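## Task

Rotate the black die until its top face shows 2 and the yellow die until its top face shows 2, with both dice lying entirely on the mat. The white die must end with the same number on top that it shows now. All dice must rest flat, and nothing counts if the robot is what holds it in place. Finish by opening the grippers and moving the arms away.

## Robot and tools

Robot: two Franka FR3 seven-joint arms, left_arm and right_arm, each with a Robotiq 2F-140 two-finger gripper and a wrist camera. Root links in the scene frame: left_arm at (+0.043, +0.464, 0) m, quat_wxyz (+1.000, 0, 0, +0.016); right_arm at (+0.013, -0.325, 0) m, quat_wxyz (+0.998, 0, 0, +0.066).

Scene frame: origin on the tabletop midway between the arms, +z up, +x out across the table, left_arm on the +y side. The arm names are labels only; they say nothing about which side of an image an arm appears on.

Gripper frame: the fingers point along the gripper's +z and close along its y axis. end_effector_position is the spot between the pads when they are shut. Closed fingertips reach about 33 mm past that spot; fully open ones reach about 9 mm. Closing pushes the tips roughly 24 mm further out, so keep that clearance above the table before you close.

execute_actions(actions): a list of actions, run in order. Each action is a table of 1 to 15 rows. Each row covers one 1/30 s step; if there are fewer than 15 rows, the last one repeats to fill 15 steps (0.5 s). A row is always 18 numbers, each in [-1, 1], even when one arm stays still. Order: left dx, dy, dz, rx, ry, rz, left position, force_limit, speed, then the same nine for the right arm. dx..rz are an offset, not a pose. They are measured in that gripper's own axes from its measured pose when the action began. Every row refers to that starting pose; rows do not add up. For the first action of a call, the start is the last pose reported in this scene. Scale: 1.0 equals 0.6 m of travel or 180 degrees. rx, ry, rz form one rotation vector. Each step, the command is clipped to 70 mm and 16 degrees from the measured pose. After an action, an arm goes no further than its last clipped pose, so a long offset needs further actions. An empty list just returns the current state and images.

Gripper numbers: position +1 is fully open (140 mm). About -0.8 brings the pads together. -1 closes until something blocks the fingers. force_limit runs from about 14 N at -1 through 60 N at 0 to 107 N at +1, for parts up to 40 mm wide. speed runs from about 30 mm/s at -1 through 140 at 0 to 250 at +1. A 0 in these slots is a real command. To leave a gripper unchanged, repeat its previous three numbers. To squeeze harder on an object already held, raise force_limit and change position between -1 and -0.98.

move(target, speed, blocking): target is one 18-number row laid out as above. Its pose part is an offset in each gripper's own axes, taken from the pose in the latest result that reported one. Its finger numbers are sent when the move begins. Each gripper follows a straight path, and all paths finish together after 0.5 to 10 s; anything unfinished stops at 10 s. Rotations take the shorter way round. speed is the top path speed in m/s, from 0.002 to 0.5, default 0.25; turning is capped at twice that value in rad/s. Paths ignore obstacles and the other arm, grippers can lag or overshoot, and faster or deeper contacts push harder. With blocking=false the result arrives after 0.5 s while motion continues. Until a result shows the move ended, call wait or stop before sending any other motion. The result adds a "move:" line with the ending (done, off_target, moving, held, fault), the limits that acted, and each gripper's distance from its target. limits=paced means the commanded pose was clipped. limits=held means a safety check blocked some steps, and the arm may then move quickly.

wait(seconds): 0 to 10; lets the scene run with the last commands held, returning early if a running move ends. stop(): brakes a running move to rest; it needs room, and the fingers keep moving. zoom_image(camera, region): a close view of the latest image from cam_head_left, cam_head_right, cam_high, cam_low, cam_left_wrist or cam_right_wrist. region is [x0, y0, x1, y1] in pixels, origin top-left, at most 504 by 504. All images are 504x504. read_manual(section): licence texts only, section "licences". finished_scene(scene): closes the current scene by its number and starts the next one. It cannot be undone; call it only once the goal holds on its own.

Results: the state line lists each gripper's end_effector_position (m) and end_effector_quat_wxyz in the scene frame; readings can drift at long reach. "Hand target" lines show where each arm is being driven. A "pose unreachable" line means a clearance check altered or blocked that arm's command. object_status: 0 moving, 1 blocked while opening, 2 blocked while closing (a grip), 3 at the requested position or pads met (thin items may still be held). position_measured is in counts: 3 is fully open, 230 is pads touching, and the scale is not linear.

Limits and faults: joint ranges (rad) are waist ±2.744, shoulder ±1.784, upper arm roll ±2.901, elbow -3.042 to -0.152, forearm roll ±2.807, wrist pitch 0.544 to 4.517, wrist roll ±3.016. Load limits (N m) are 20, 20, 18, 18, 12, 12, 12 from base to wrist, including a held object's weight. Reaching one causes a TORQUE FAULT: that arm halts for 10 s and drops the rest of the call. Holding loads warms the motors. A MOTOR HOT line is a warning; an OVER-TEMPERATURE FAULT brakes the arm until it cools.

Cautions: never knock or place anything off the table. Do not let the arms collide or press on each other. Avoid drops, slips, slams and hard shoves. Expect occasional tugs on held parts or pushes on loose dice. For an arm that should hold still, send it the offset back to its wanted pose at first and zeros afterwards, with the gripper values it should keep. At the end, every die must lie flat by itself, with the grippers open and withdrawn.

Each tool is called after "Emit:" as name(argument=value, ...), one argument or row to a line, values as JSON.

## Session

Emit:
execute_actions(
  actions=[],
)

Scene clock: 0.00 s.
left_arm: end_effector_position=(+0.4785, +0.6298, +0.2247) position_measured=3 object_status=3 end_effector_quat_wxyz=(-0.028, -0.319, +0.945, -0.068) | right_arm: end_effector_position=(+0.0671, -0.6139, +0.2373) position_measured=3 object_status=3 end_effector_quat_wxyz=(+0.594, -0.262, -0.661, +0.375)
Joint positions: left_arm=[ 0.28  -0.184  0.122 -2.255 -0.117  1.999  1.404] | right_arm=[-1.105  0.271  0.464 -2.385 -0.801  1.126  2.242]
Joint velocities: left_arm=[ 0.001 -0.001 -0.     0.001 -0.001  0.001  0.002] | right_arm=[ 0.002 -0.001 -0.001  0.001 -0.001 -0.001 -0.001]
Hand target (left_arm): +0.478, +0.630, +0.225; -0.028, -0.319, +0.945, -0.068
Hand target (right_arm): +0.067, -0.614, +0.237; +0.594, -0.262, -0.661, +0.375

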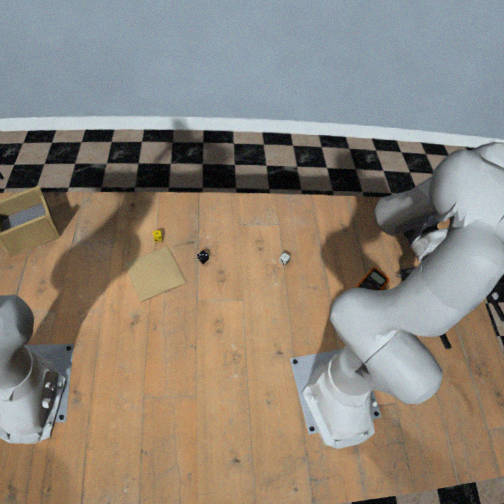

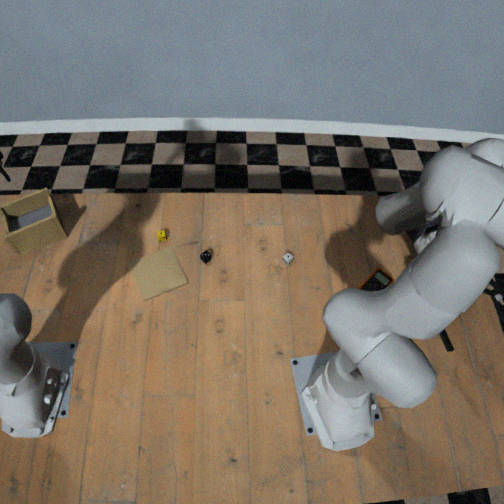

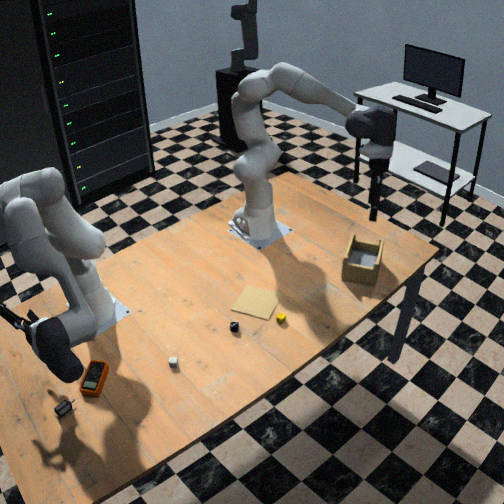

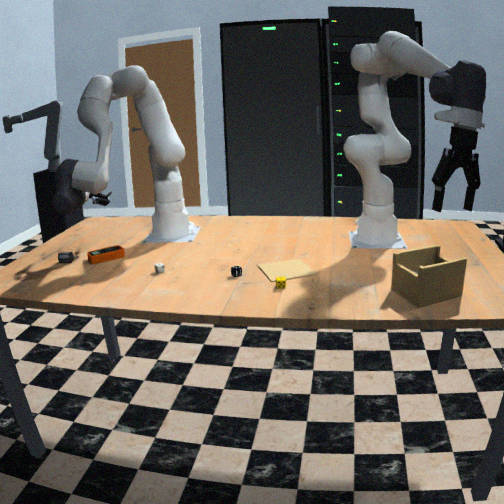

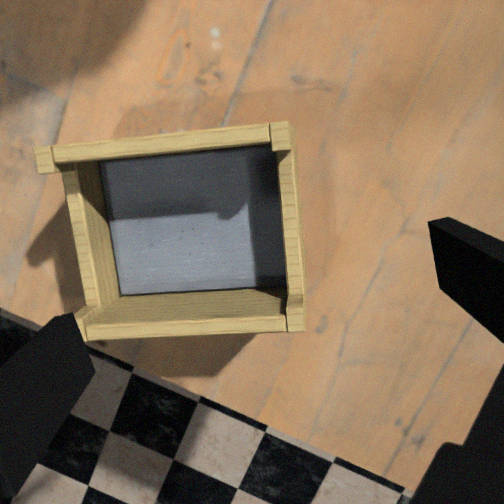

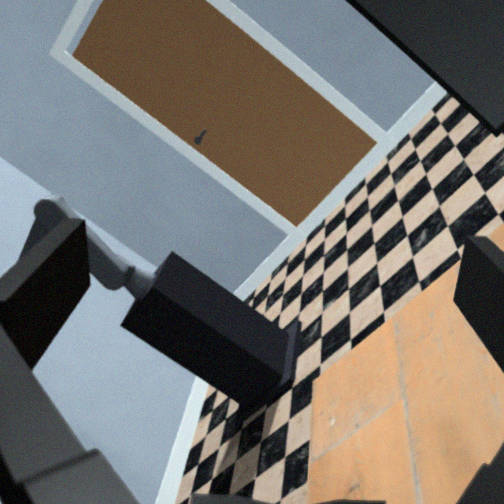

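Emit:
zoom_image(
  camera="cam_head_left",
  region=[120, 210, 310, 310],
)

Emit:
zoom_image(
  camera="cam_low",
  region=[140, 245, 330, 305],
)

Emit:
zoom_image(
  camera="cam_high",
  region=[150, 270, 310, 380],
)

Region (120, 210, 310, 310) of cam_head_left's 504x504 image, scaled by 2.653, with more detail than that image has; it fills the top 265 rows of this view, and the rest is white.

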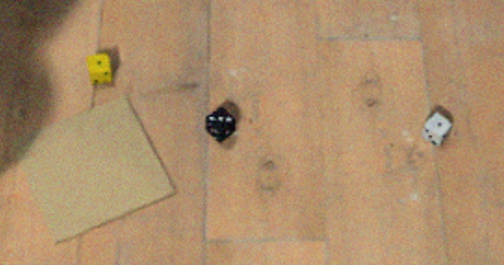

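Region (140, 245, 330, 305) of cam_low's 504x504 image, scaled by 2.653, with more detail than that image has; it fills the top 159 rows of this view, and the rest is white.

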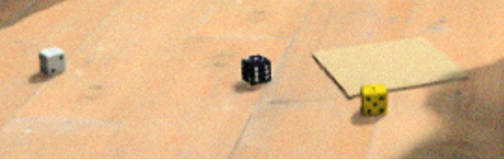

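Region (150, 270, 310, 380) of cam_high's 504x504 image, scaled by 3.150, with more detail than that image has; it fills the top 346 rows of this view, and the rest is white.

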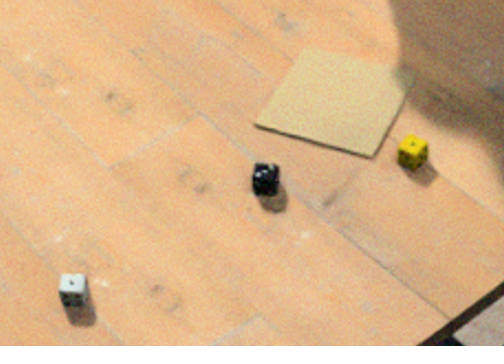

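Emit:
zoom_image(
  camera="cam_head_left",
  region=[140, 220, 220, 275],
)

Emit:
zoom_image(
  camera="cam_low",
  region=[220, 255, 300, 295],
)

Emit:
zoom_image(
  camera="cam_high",
  region=[220, 300, 300, 345],
)

Region (140, 220, 220, 275) of cam_head_left's 504x504 image, scaled by 6.300, with more detail than that image has; it fills the top 346 rows of this view, and the rest is white.

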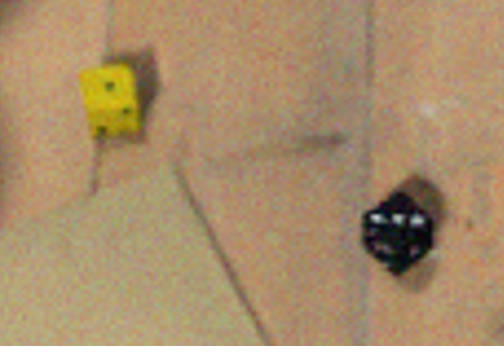

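Region (220, 255, 300, 295) of cam_low's 504x504 image, scaled by 6.300, with more detail than that image has.

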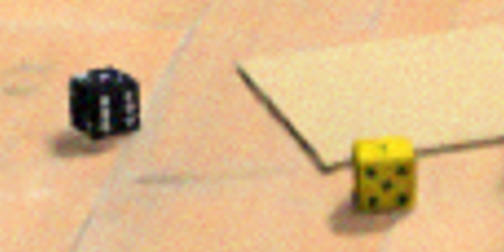

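Region (220, 300, 300, 345) of cam_high's 504x504 image, scaled by 6.300, with more detail than that image has; it fills the top 284 rows of this view, and the rest is white.

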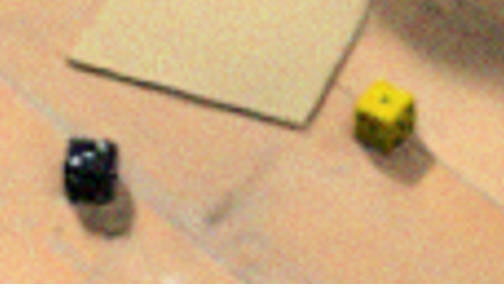

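Emit:
move(
  target=[0.5812,-0.4677,0.2853,0.0395,-0.2586,0.2140,-0.2,0,0, 0.5288,0.6182,-0.8580,-0.3836,-0.0542,-0.1279,-0.2,0,0],
  speed=0.3,
)

Scene clock: 123.23 s.
left_arm: end_effector_position=(+0.3779, +0.1904, +0.1110) position_measured=154 object_status=3 end_effector_quat_wxyz=(+0.383, +0.004, +0.924, +0.018) | right_arm: end_effector_position=(+0.4901, -0.0539, +0.1272) position_measured=154 object_status=3 end_effector_quat_wxyz=(-0.342, +0.387, +0.841, +0.164)
Joint positions: left_arm=[ 0.124 -0.873 -1.628 -2.967 -0.769  3.019  0.833] | right_arm=[-0.629  0.558  0.766 -1.876  0.336  1.914  2.516]
Joint velocities: left_arm=[ 0.001 -0.006 -0.005  0.003 -0.02  -0.001 -0.011] | right_arm=[-0.     0.    -0.001  0.001  0.     0.008  0.005]
Hand target (left_arm): +0.379, +0.189, +0.112; +0.384, -0.002, +0.923, +0.015
Hand target (right_arm): +0.492, -0.053, +0.127; -0.342, +0.391, +0.839, +0.165
Off the commanded pose (left_arm): 0.020 m, 2 deg.
Off the commanded pose (right_arm): 0.005 m, 1 deg.
move: off_target (left_arm, right_arm)

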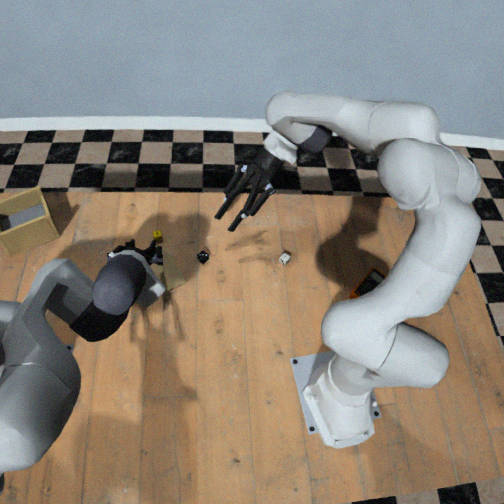

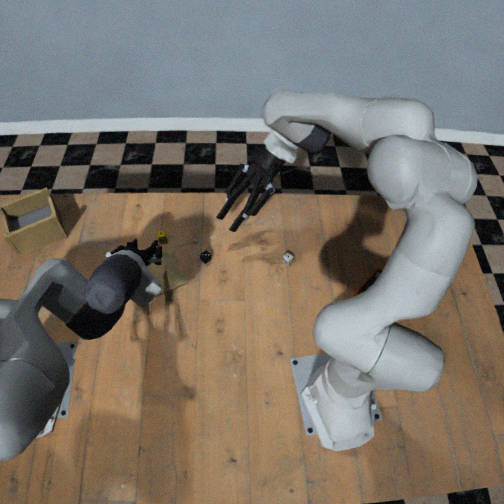

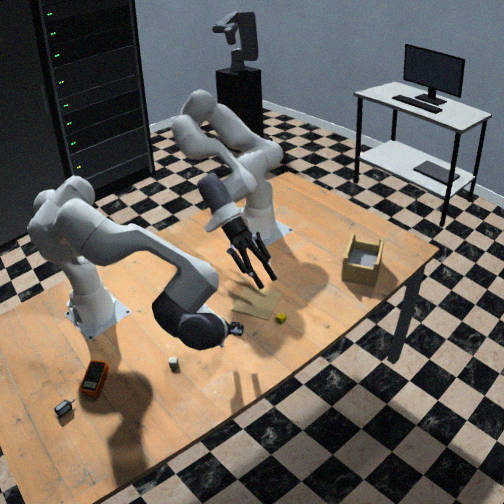

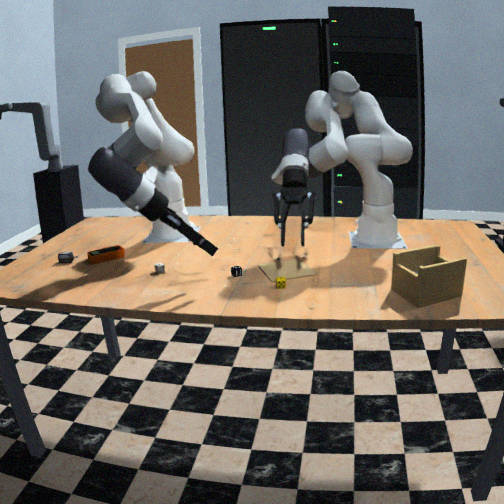

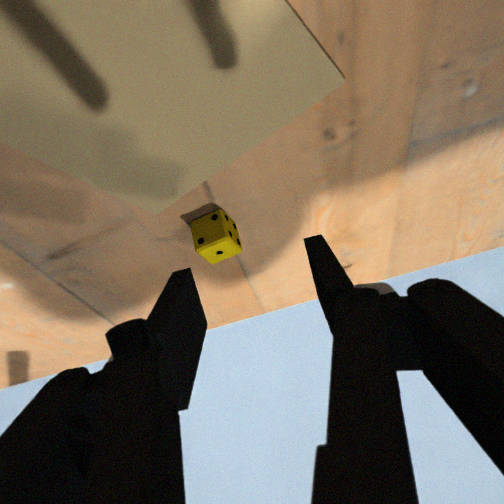

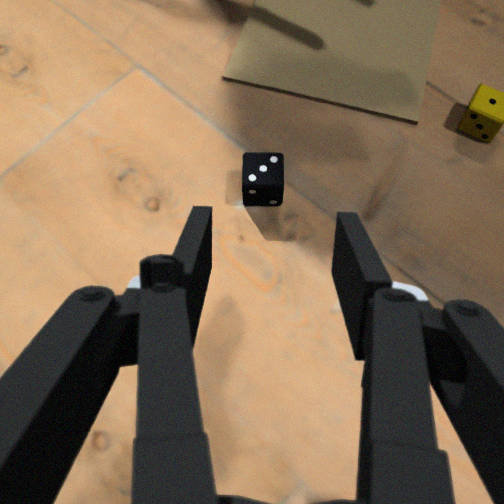

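Emit:
zoom_image(
  camera="cam_left_wrist",
  region=[130, 160, 370, 340],
)

Emit:
zoom_image(
  camera="cam_right_wrist",
  region=[160, 60, 504, 300],
)

Emit:
zoom_image(
  camera="cam_low",
  region=[160, 180, 340, 300],
)

Region (130, 160, 370, 340) of cam_left_wrist's 504x504 image, scaled by 2.100, with more detail than that image has; it fills the top 378 rows of this view, and the rest is white.

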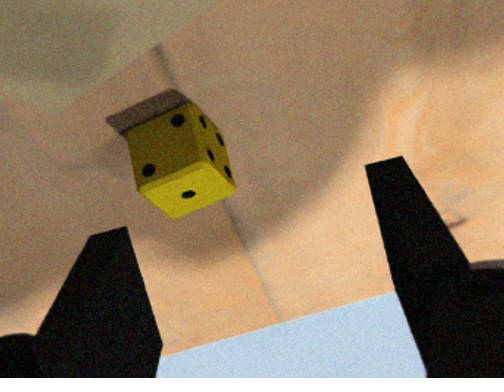

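Region (160, 60, 504, 300) of cam_right_wrist's 504x504 image, scaled by 1.465, with more detail than that image has; it fills the top 352 rows of this view, and the rest is white.

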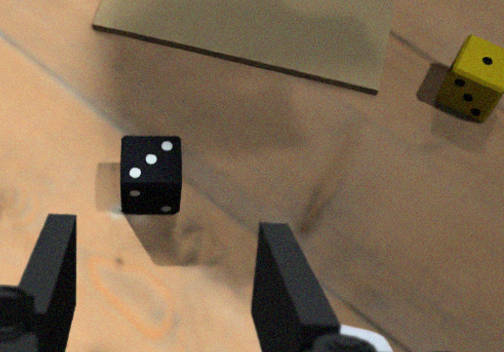

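Region (160, 180, 340, 300) of cam_low's 504x504 image, scaled by 2.800, with more detail than that image has.

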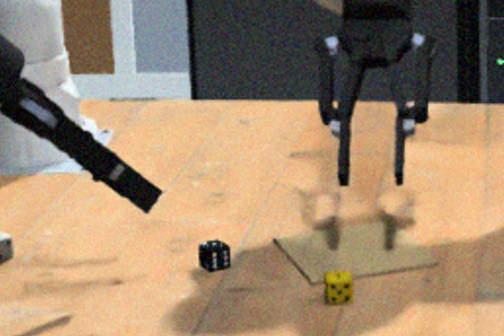

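Emit:
move(
  target=[-0.0173,-0.0357,0.1218,-0.0297,0.0012,-0.0460,-0.2,0,0, 0,-0.005,0.15,0.0013,0.0025,0.0037,-0.2,0,0],
  speed=0.12,
)

Scene clock: 205.50 s.
left_arm: end_effector_position=(+0.4375, +0.1676, +0.0715) position_measured=154 object_status=3 end_effector_quat_wxyz=(+0.383, -0.076, +0.920, +0.031) | right_arm: end_effector_position=(+0.4469, -0.0084, +0.0645) position_measured=154 object_status=3 end_effector_quat_wxyz=(-0.348, +0.392, +0.836, +0.160)
Joint positions: left_arm=[ 0.566 -0.924 -1.892 -2.727 -0.813  3.042  0.763] | right_arm=[-0.562  0.611  0.77  -2.015  0.358  2.116  2.517]
Joint velocities: left_arm=[ 0.001 -0.003 -0.     0.002 -0.011 -0.002 -0.005] | right_arm=[0.002 0.002 0.003 0.001 0.    0.011 0.   ]
Hand target (left_arm): +0.438, +0.168, +0.071; +0.383, -0.082, +0.920, +0.030
Hand target (right_arm): +0.447, -0.007, +0.064; -0.347, +0.390, +0.837, +0.163
Off the commanded pose (left_arm): 0.007 m, 1 deg.
Off the commanded pose (right_arm): 0.002 m, 0 deg.
move: off_target (left_arm)

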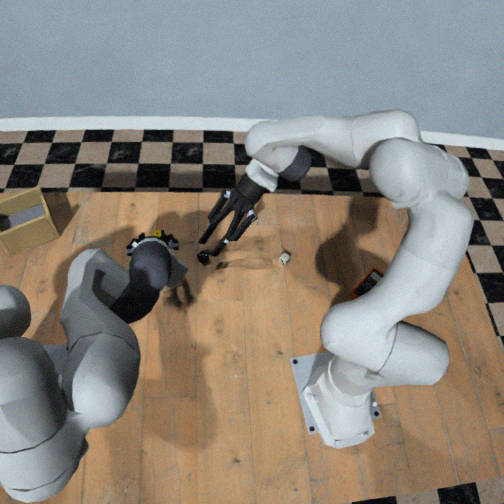

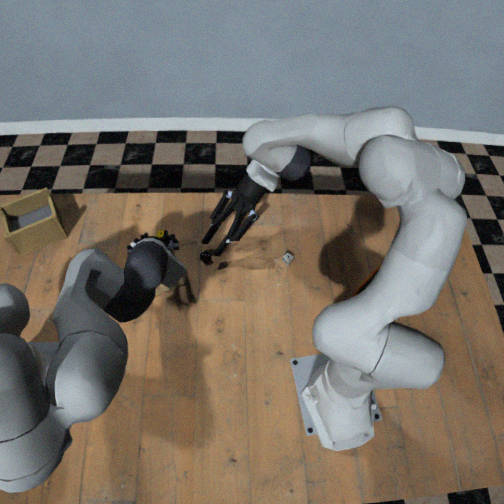

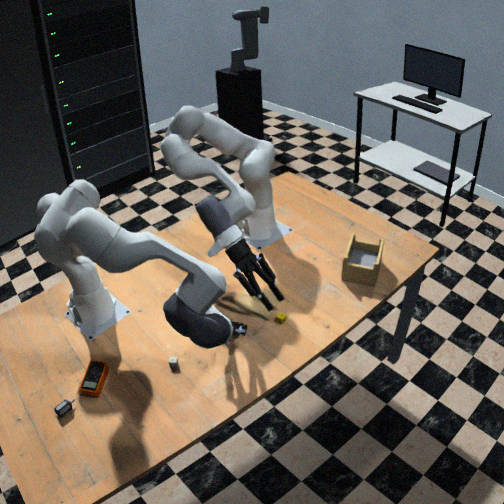

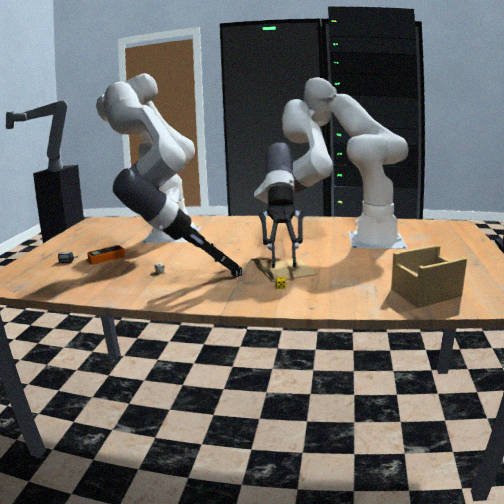

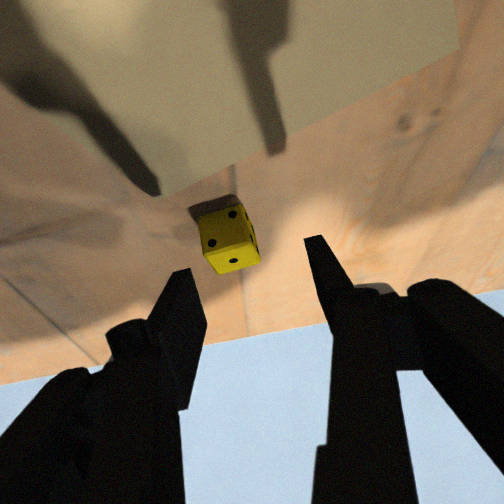

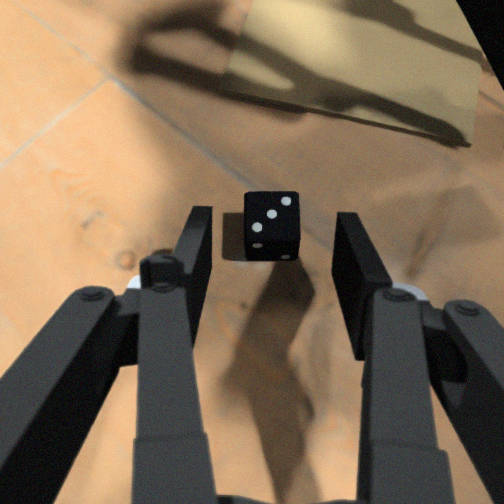

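Emit:
zoom_image(
  camera="cam_right_wrist",
  region=[170, 170, 380, 310],
)

Emit:
zoom_image(
  camera="cam_left_wrist",
  region=[150, 180, 360, 350],
)

Emit:
zoom_image(
  camera="cam_low",
  region=[190, 220, 330, 300],
)

Emit:
zoom_image(
  camera="cam_high",
  region=[210, 260, 310, 345],
)

Region (170, 170, 380, 310) of cam_right_wrist's 504x504 image, scaled by 2.400, with more detail than that image has.

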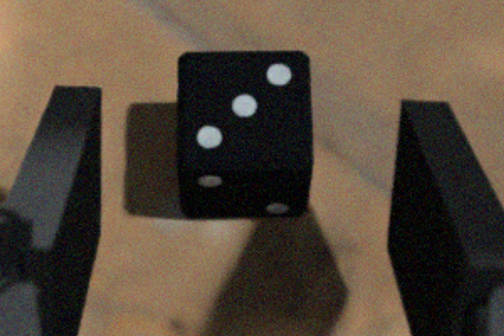

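Region (150, 180, 360, 350) of cam_left_wrist's 504x504 image, scaled by 2.400, with more detail than that image has; it fills the top 408 rows of this view, and the rest is white.

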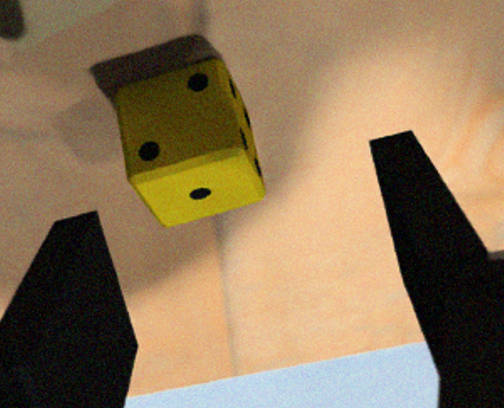

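Region (190, 220, 330, 300) of cam_low's 504x504 image, scaled by 3.600, with more detail than that image has; it fills the top 288 rows of this view, and the rest is white.

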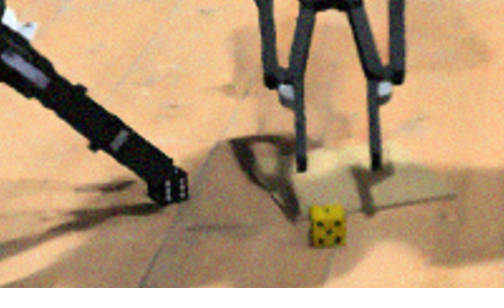

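Region (210, 260, 310, 345) of cam_high's 504x504 image, scaled by 5.040, with more detail than that image has; it fills the top 428 rows of this view, and the rest is white.

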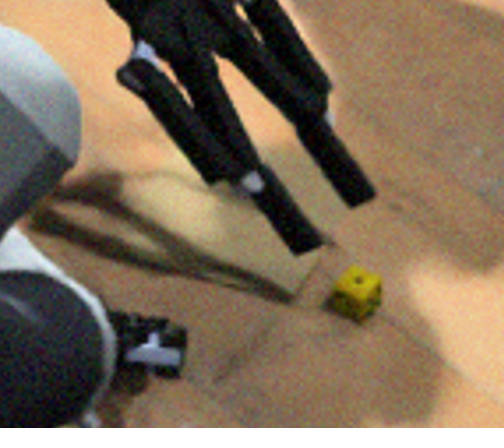

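Emit:
move(
  target=[0.025,-0.0188,0.045,-0.0137,0,-0.0137,-0.2,0,0, -0.010,0.0025,0.0467,0.0118,0,-0.0118,-0.2,0,0],
  speed=0.05,
)

Emit:
zoom_image(
  camera="cam_right_wrist",
  region=[170, 170, 380, 310],
)

Emit:
zoom_image(
  camera="cam_left_wrist",
  region=[150, 180, 360, 350],
)

Emit:
zoom_image(
  camera="cam_low",
  region=[200, 240, 320, 300],
)

Emit:
zoom_image(
  camera="cam_high",
  region=[230, 280, 310, 345],
)

Scene clock: 286.97 s.
left_arm: end_effector_position=(+0.4485, +0.1559, +0.0448) position_measured=154 object_status=3 end_effector_quat_wxyz=(+0.383, -0.098, +0.917, +0.043) | right_arm: end_effector_position=(+0.4360, +0.0052, +0.0418) position_measured=154 object_status=3 end_effector_quat_wxyz=(-0.355, +0.373, +0.844, +0.151)
Joint positions: left_arm=[ 0.664 -1.011 -1.985 -2.627 -0.847  2.999  0.714] | right_arm=[-0.516  0.676  0.756 -1.993  0.315  2.135  2.516]
Joint velocities: left_arm=[ 0.002 -0.008 -0.     0.004 -0.015 -0.013 -0.012] | right_arm=[-0.001  0.003 -0.     0.001 -0.008  0.004 -0.   ]
Hand target (left_arm): +0.448, +0.157, +0.044; +0.383, -0.105, +0.917, +0.042
Hand target (right_arm): +0.438, +0.005, +0.041; -0.352, +0.370, +0.846, +0.152
Off the commanded pose (left_arm): 0.004 m, 1 deg.
Off the commanded pose (right_arm): 0.003 m, 1 deg.
move: off_target (left_arm)

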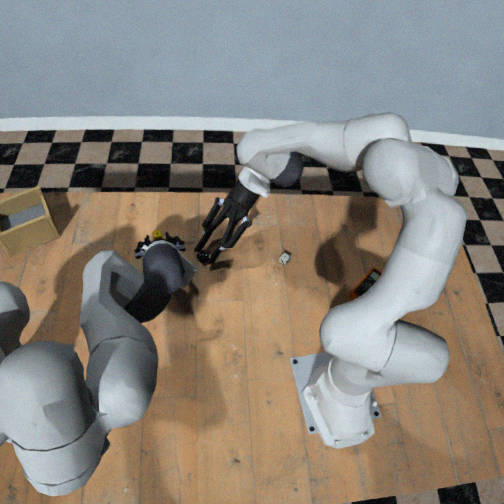

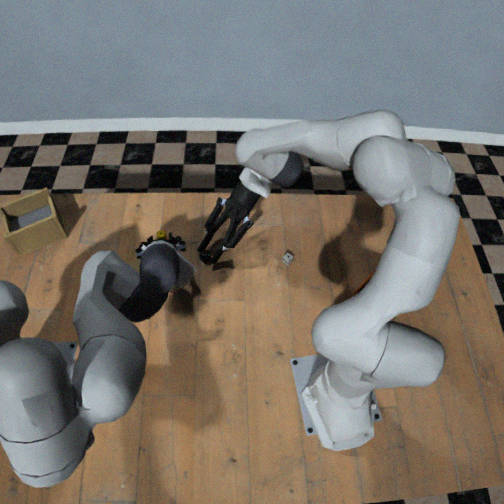

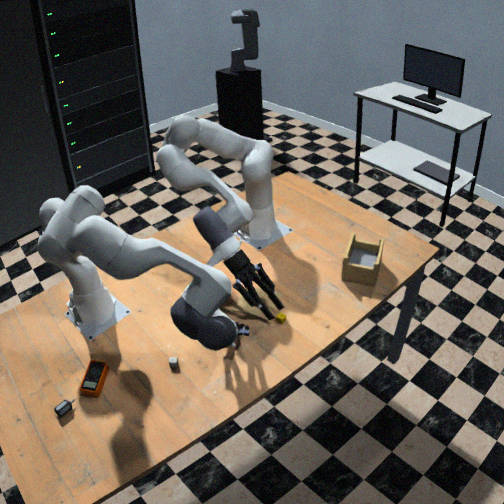

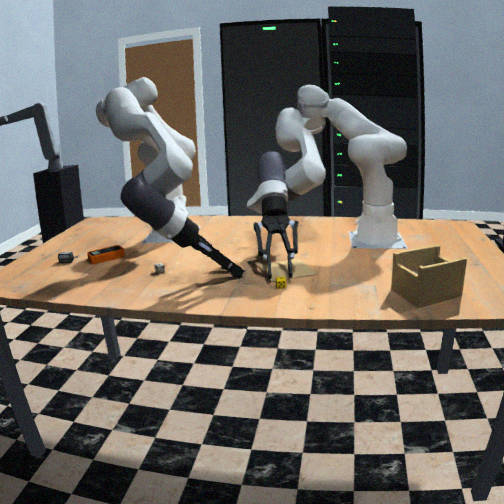

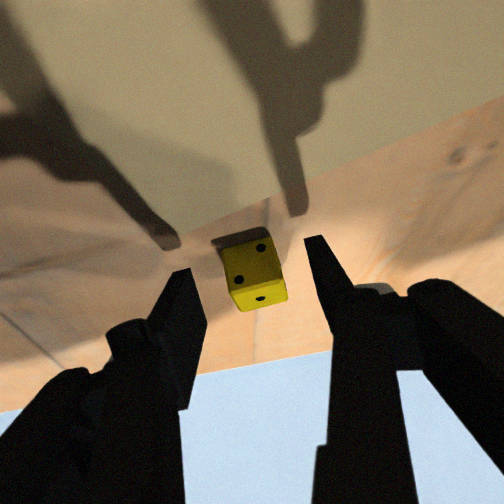

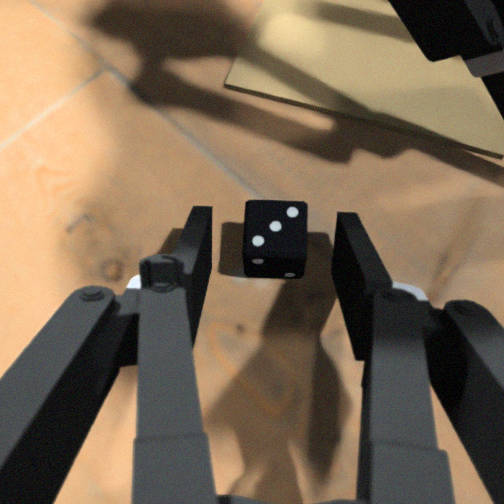

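Region (170, 170, 380, 310) of cam_right_wrist's 504x504 image, scaled by 2.400, with more detail than that image has.

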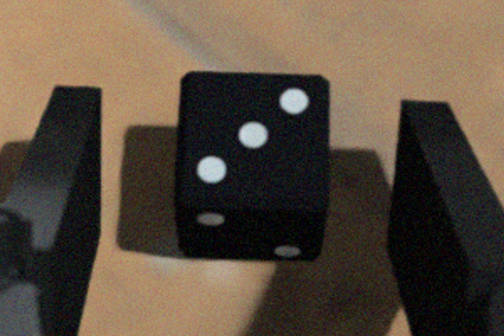

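Region (150, 180, 360, 350) of cam_left_wrist's 504x504 image, scaled by 2.400, with more detail than that image has; it fills the top 408 rows of this view, and the rest is white.

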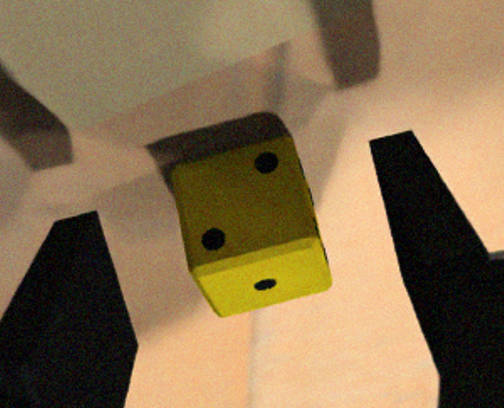

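Region (200, 240, 320, 300) of cam_low's 504x504 image, scaled by 4.200, with more detail than that image has.

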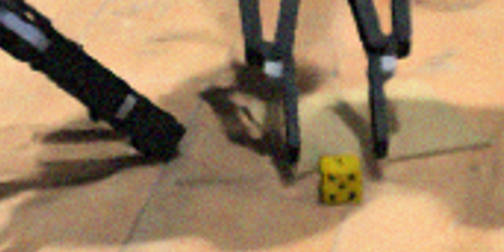

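Region (230, 280, 310, 345) of cam_high's 504x504 image, scaled by 6.300, with more detail than that image has; it fills the top 410 rows of this view, and the rest is white.

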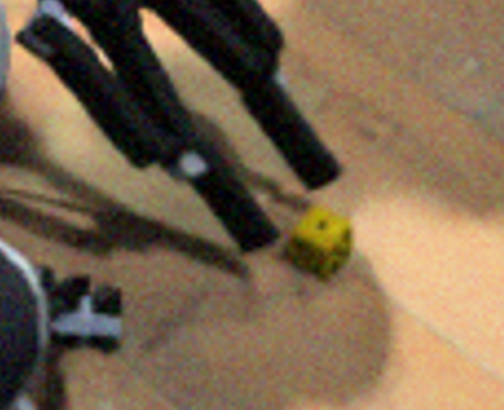

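Emit:
execute_actions(
  actions=[
    [[-0.001,0,0.005,0,0,0,-0.2,0,0, -0.001,0,0.002,0,0,0,-0.2,0,0],[-0.002,0,0.010,0,0,0,-0.2,0,0, -0.0015,0,0.004,0,0,0,-0.2,0,0],[-0.003,0,0.015,-0.002,0,-0.002,-0.2,0,0, -0.002,0,0.006,0,0,0,-0.2,0,0],[-0.004,0,0.020,-0.003,0,-0.003,-0.2,0,0, -0.003,0,0.009,0,0,0,-0.2,0,0],[-0.005,0,0.025,-0.004,0,-0.004,-0.2,0,0, -0.0035,0,0.0115,0,-0.002,0,-0.2,0,0]],
  ],
)

Emit:
zoom_image(
  camera="cam_right_wrist",
  region=[170, 170, 380, 310],
)

Emit:
zoom_image(
  camera="cam_left_wrist",
  region=[150, 180, 360, 350],
)

Emit:
zoom_image(
  camera="cam_low",
  region=[200, 240, 320, 300],
)

Emit:
zoom_image(
  camera="cam_high",
  region=[230, 280, 310, 345],
)

Scene clock: 333.60 s.
left_arm: end_effector_position=(+0.4604, +0.1593, +0.0370) position_measured=154 object_status=3 end_effector_quat_wxyz=(+0.382, -0.109, +0.917, +0.045) | right_arm: end_effector_position=(+0.4348, +0.0067, +0.0389) position_measured=154 object_status=3 end_effector_quat_wxyz=(-0.354, +0.373, +0.844, +0.151)
Joint positions: left_arm=[ 0.728 -1.017 -2.013 -2.598 -0.849  3.011  0.71 ] | right_arm=[-0.512  0.68   0.755 -1.997  0.314  2.145  2.516]
Joint velocities: left_arm=[ 0.003  0.001 -0.004  0.004  0.     0.008  0.001] | right_arm=[-0.    -0.002  0.001 -0.001  0.     0.001  0.   ]
Hand target (left_arm): +0.461, +0.158, +0.037; +0.383, -0.106, +0.916, +0.046
Hand target (right_arm): +0.434, +0.008, +0.036; -0.353, +0.373, +0.845, +0.150
Off the commanded pose (left_arm): 0.001 m, 0 deg.
Off the commanded pose (right_arm): 0.004 m, 0 deg.

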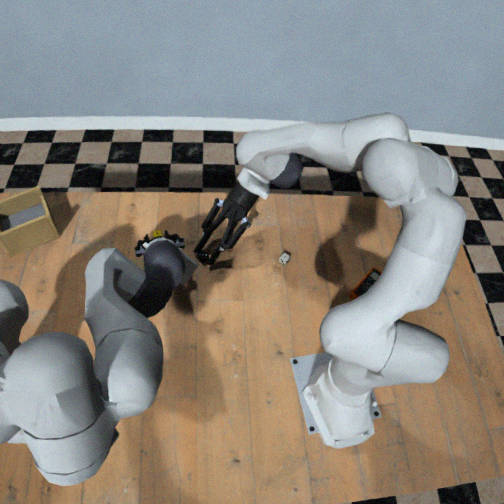

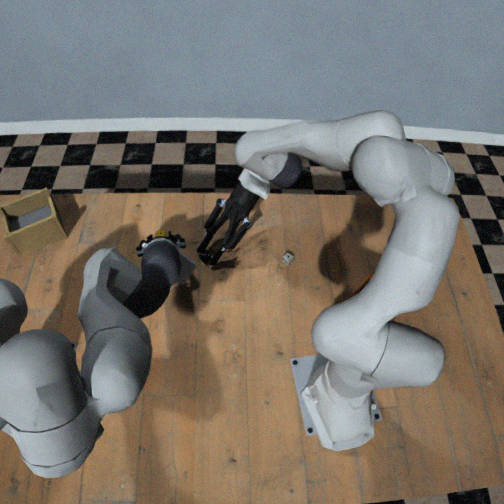

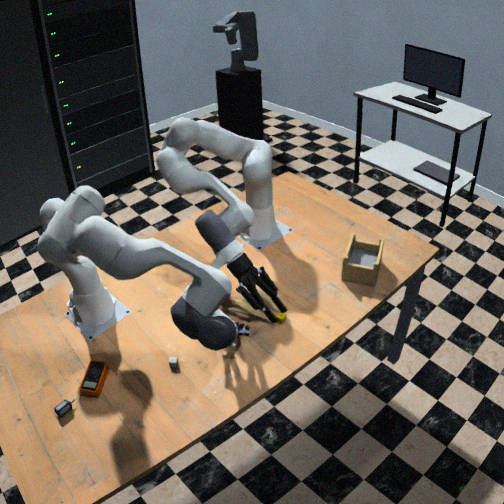

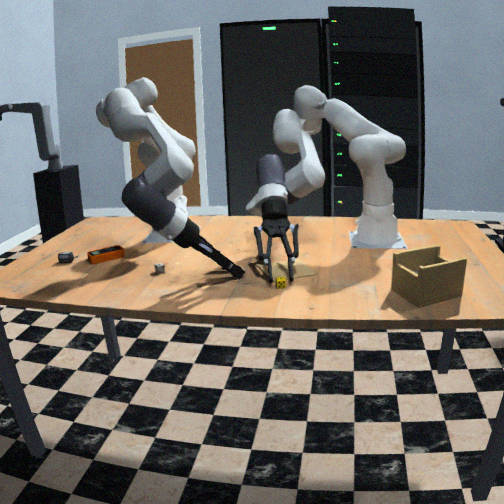

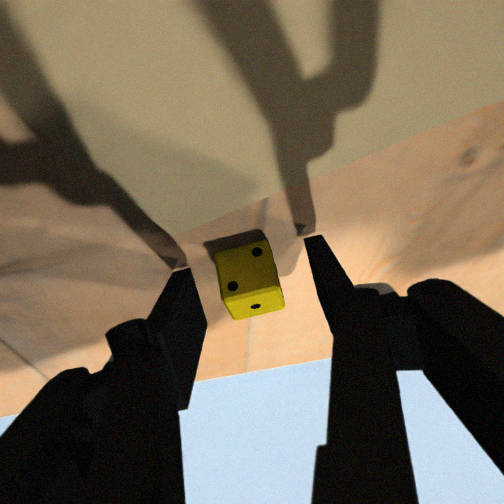

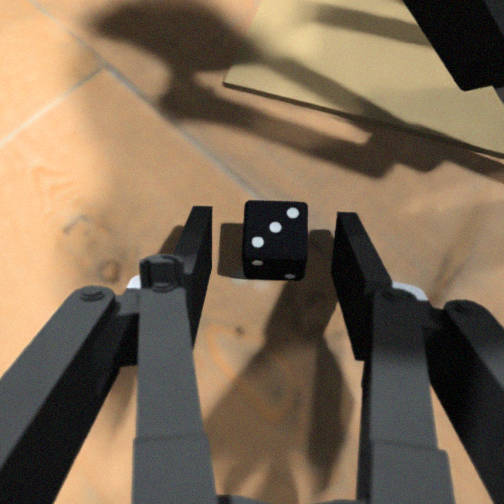

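Region (170, 170, 380, 310) of cam_right_wrist's 504x504 image, scaled by 2.400, with more detail than that image has.

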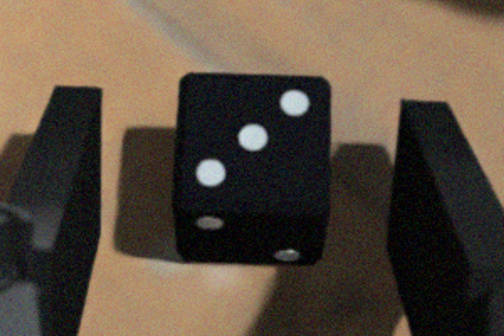

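Region (150, 180, 360, 350) of cam_left_wrist's 504x504 image, scaled by 2.400, with more detail than that image has; it fills the top 408 rows of this view, and the rest is white.

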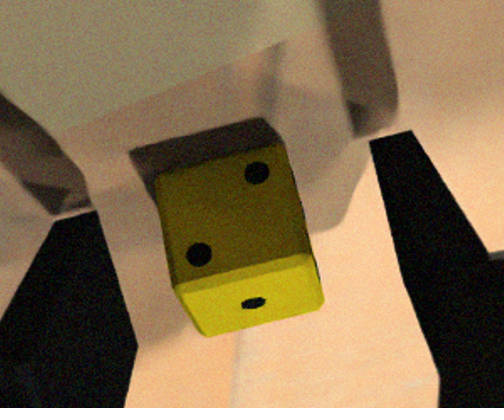

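Region (200, 240, 320, 300) of cam_low's 504x504 image, scaled by 4.200, with more detail than that image has.

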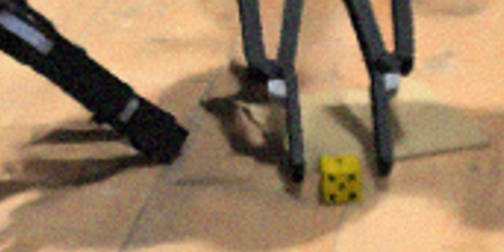

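Region (230, 280, 310, 345) of cam_high's 504x504 image, scaled by 6.300, with more detail than that image has; it fills the top 410 rows of this view, and the rest is white.

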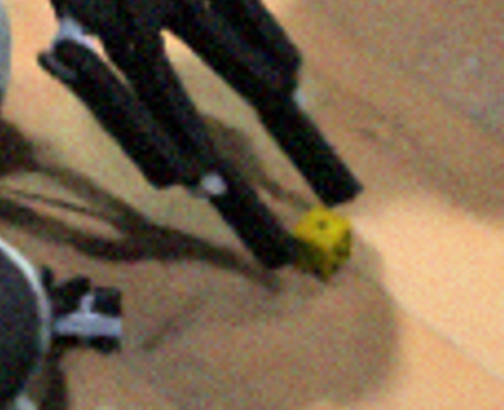

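Emit:
execute_actions(
  actions=[
    [[0,-0.0005,0.002,0,0,0,-0.2,0,0, 0,0,-0.002,0,0,0,-0.2,0,0],[0,-0.001,0.004,0,0,0,-0.2,0,0, 0,0,-0.004,0,0,0,-0.2,0,0],[0,-0.0015,0.006,0,0,0,-0.2,0,0, 0,0.001,-0.006,0,0,0,-0.2,0,0],[0,-0.002,0.008,0,0,0,-0.2,0,0, 0,0.001,-0.006,0,0,0,-0.2,0,0],[0,-0.003,0.010,0,0,0,-0.2,0,0, 0,0.001,-0.006,0,0,0,-0.2,0,0],[0,-0.0035,0.012,0,0,0,-0.2,0,0, 0,0.001,-0.006,0,0,0,-0.2,0,0],[0,-0.004,0.0135,0,0,0,-0.2,0,0, 0,0.001,-0.006,0,0,0,-0.2,0,0],[0,-0.004,0.0135,0,0,0,-0.2,0,0, 0,0.001,-0.006,0,0,0,-0.2,0,0],[0,-0.004,0.0135,0,0,0,-0.2,0,0, 0,0.001,-0.006,0,0,0,-0.2,0,0],[0,-0.004,0.0135,0,0,0,-0.2,0,0, 0,0.001,-0.006,0,0,0,-1,0,-0.4]],
  ],
)

Emit:
zoom_image(
  camera="cam_left_wrist",
  region=[150, 180, 360, 350],
)

Emit:
zoom_image(
  camera="cam_low",
  region=[200, 240, 320, 300],
)

Emit:
zoom_image(
  camera="cam_high",
  region=[230, 280, 310, 345],
)

Scene clock: 374.70 s.
left_arm: end_effector_position=(+0.4662, +0.1595, +0.0316) position_measured=154 object_status=3 end_effector_quat_wxyz=(+0.380, -0.113, +0.917, +0.045) | right_arm: end_effector_position=(+0.4357, +0.0064, +0.0407) position_measured=179 object_status=0 end_effector_quat_wxyz=(-0.354, +0.372, +0.845, +0.151)
Joint positions: left_arm=[ 0.765 -1.017 -2.034 -2.582 -0.849  3.024  0.71 ] | right_arm=[-0.512  0.678  0.755 -1.993  0.314  2.139  2.516]
Joint velocities: left_arm=[ 0.003  0.001 -0.005  0.004 -0.001  0.01  -0.001] | right_arm=[-0.001  0.002  0.001 -0.     0.    -0.003  0.   ]
Hand target (left_arm): +0.467, +0.158, +0.032; +0.382, -0.109, +0.917, +0.045
Hand target (right_arm): +0.437, +0.005, +0.041; -0.354, +0.373, +0.844, +0.151
Off the commanded pose (left_arm): 0.001 m, 0 deg.
Off the commanded pose (right_arm): 0.002 m, 0 deg.

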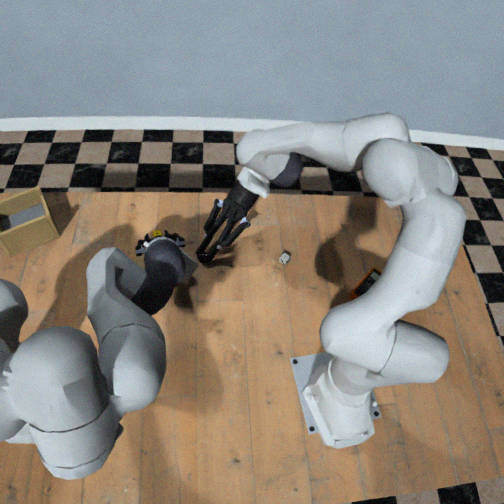

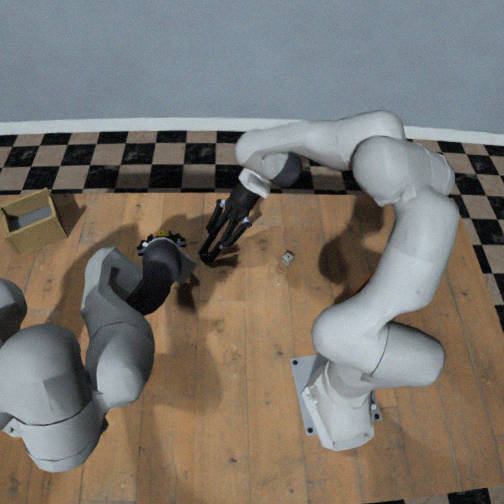

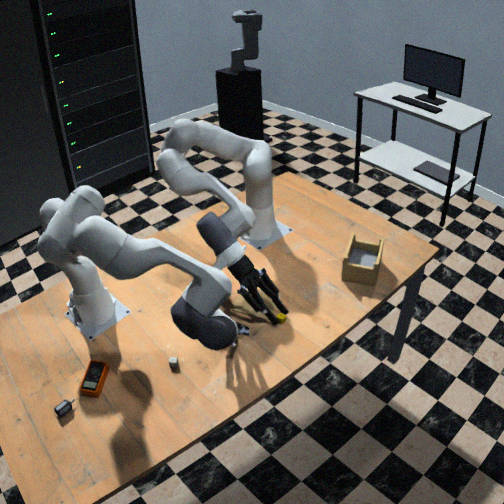

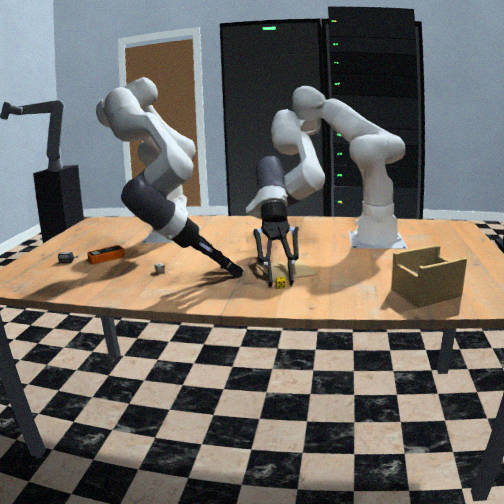

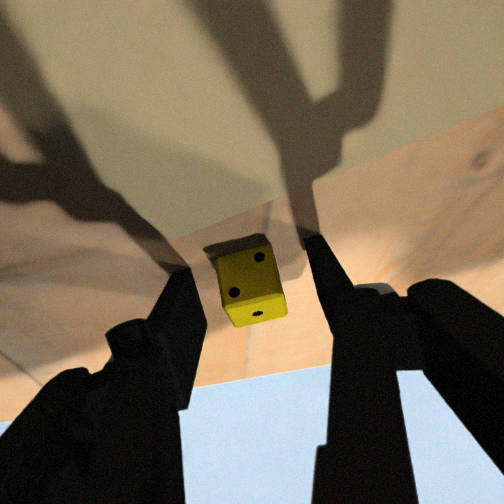

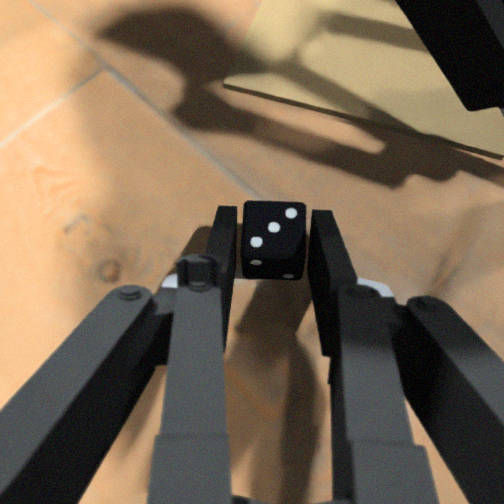

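Region (150, 180, 360, 350) of cam_left_wrist's 504x504 image, scaled by 2.400, with more detail than that image has; it fills the top 408 rows of this view, and the rest is white.

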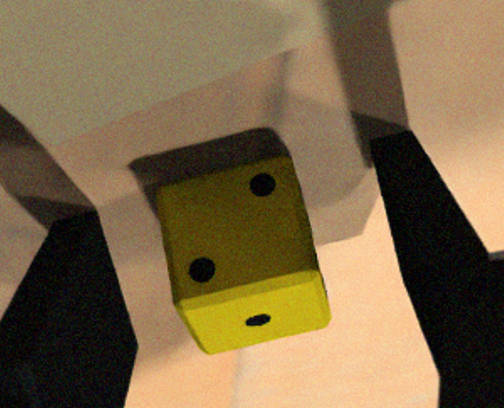

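Region (200, 240, 320, 300) of cam_low's 504x504 image, scaled by 4.200, with more detail than that image has.

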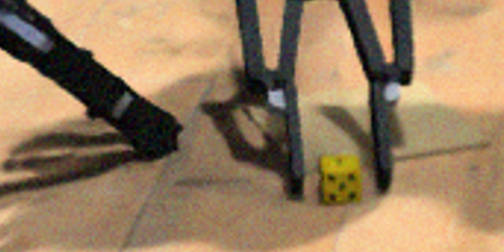

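Region (230, 280, 310, 345) of cam_high's 504x504 image, scaled by 6.300, with more detail than that image has; it fills the top 410 rows of this view, and the rest is white.

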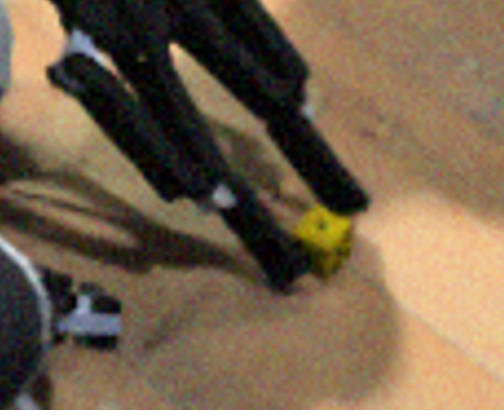

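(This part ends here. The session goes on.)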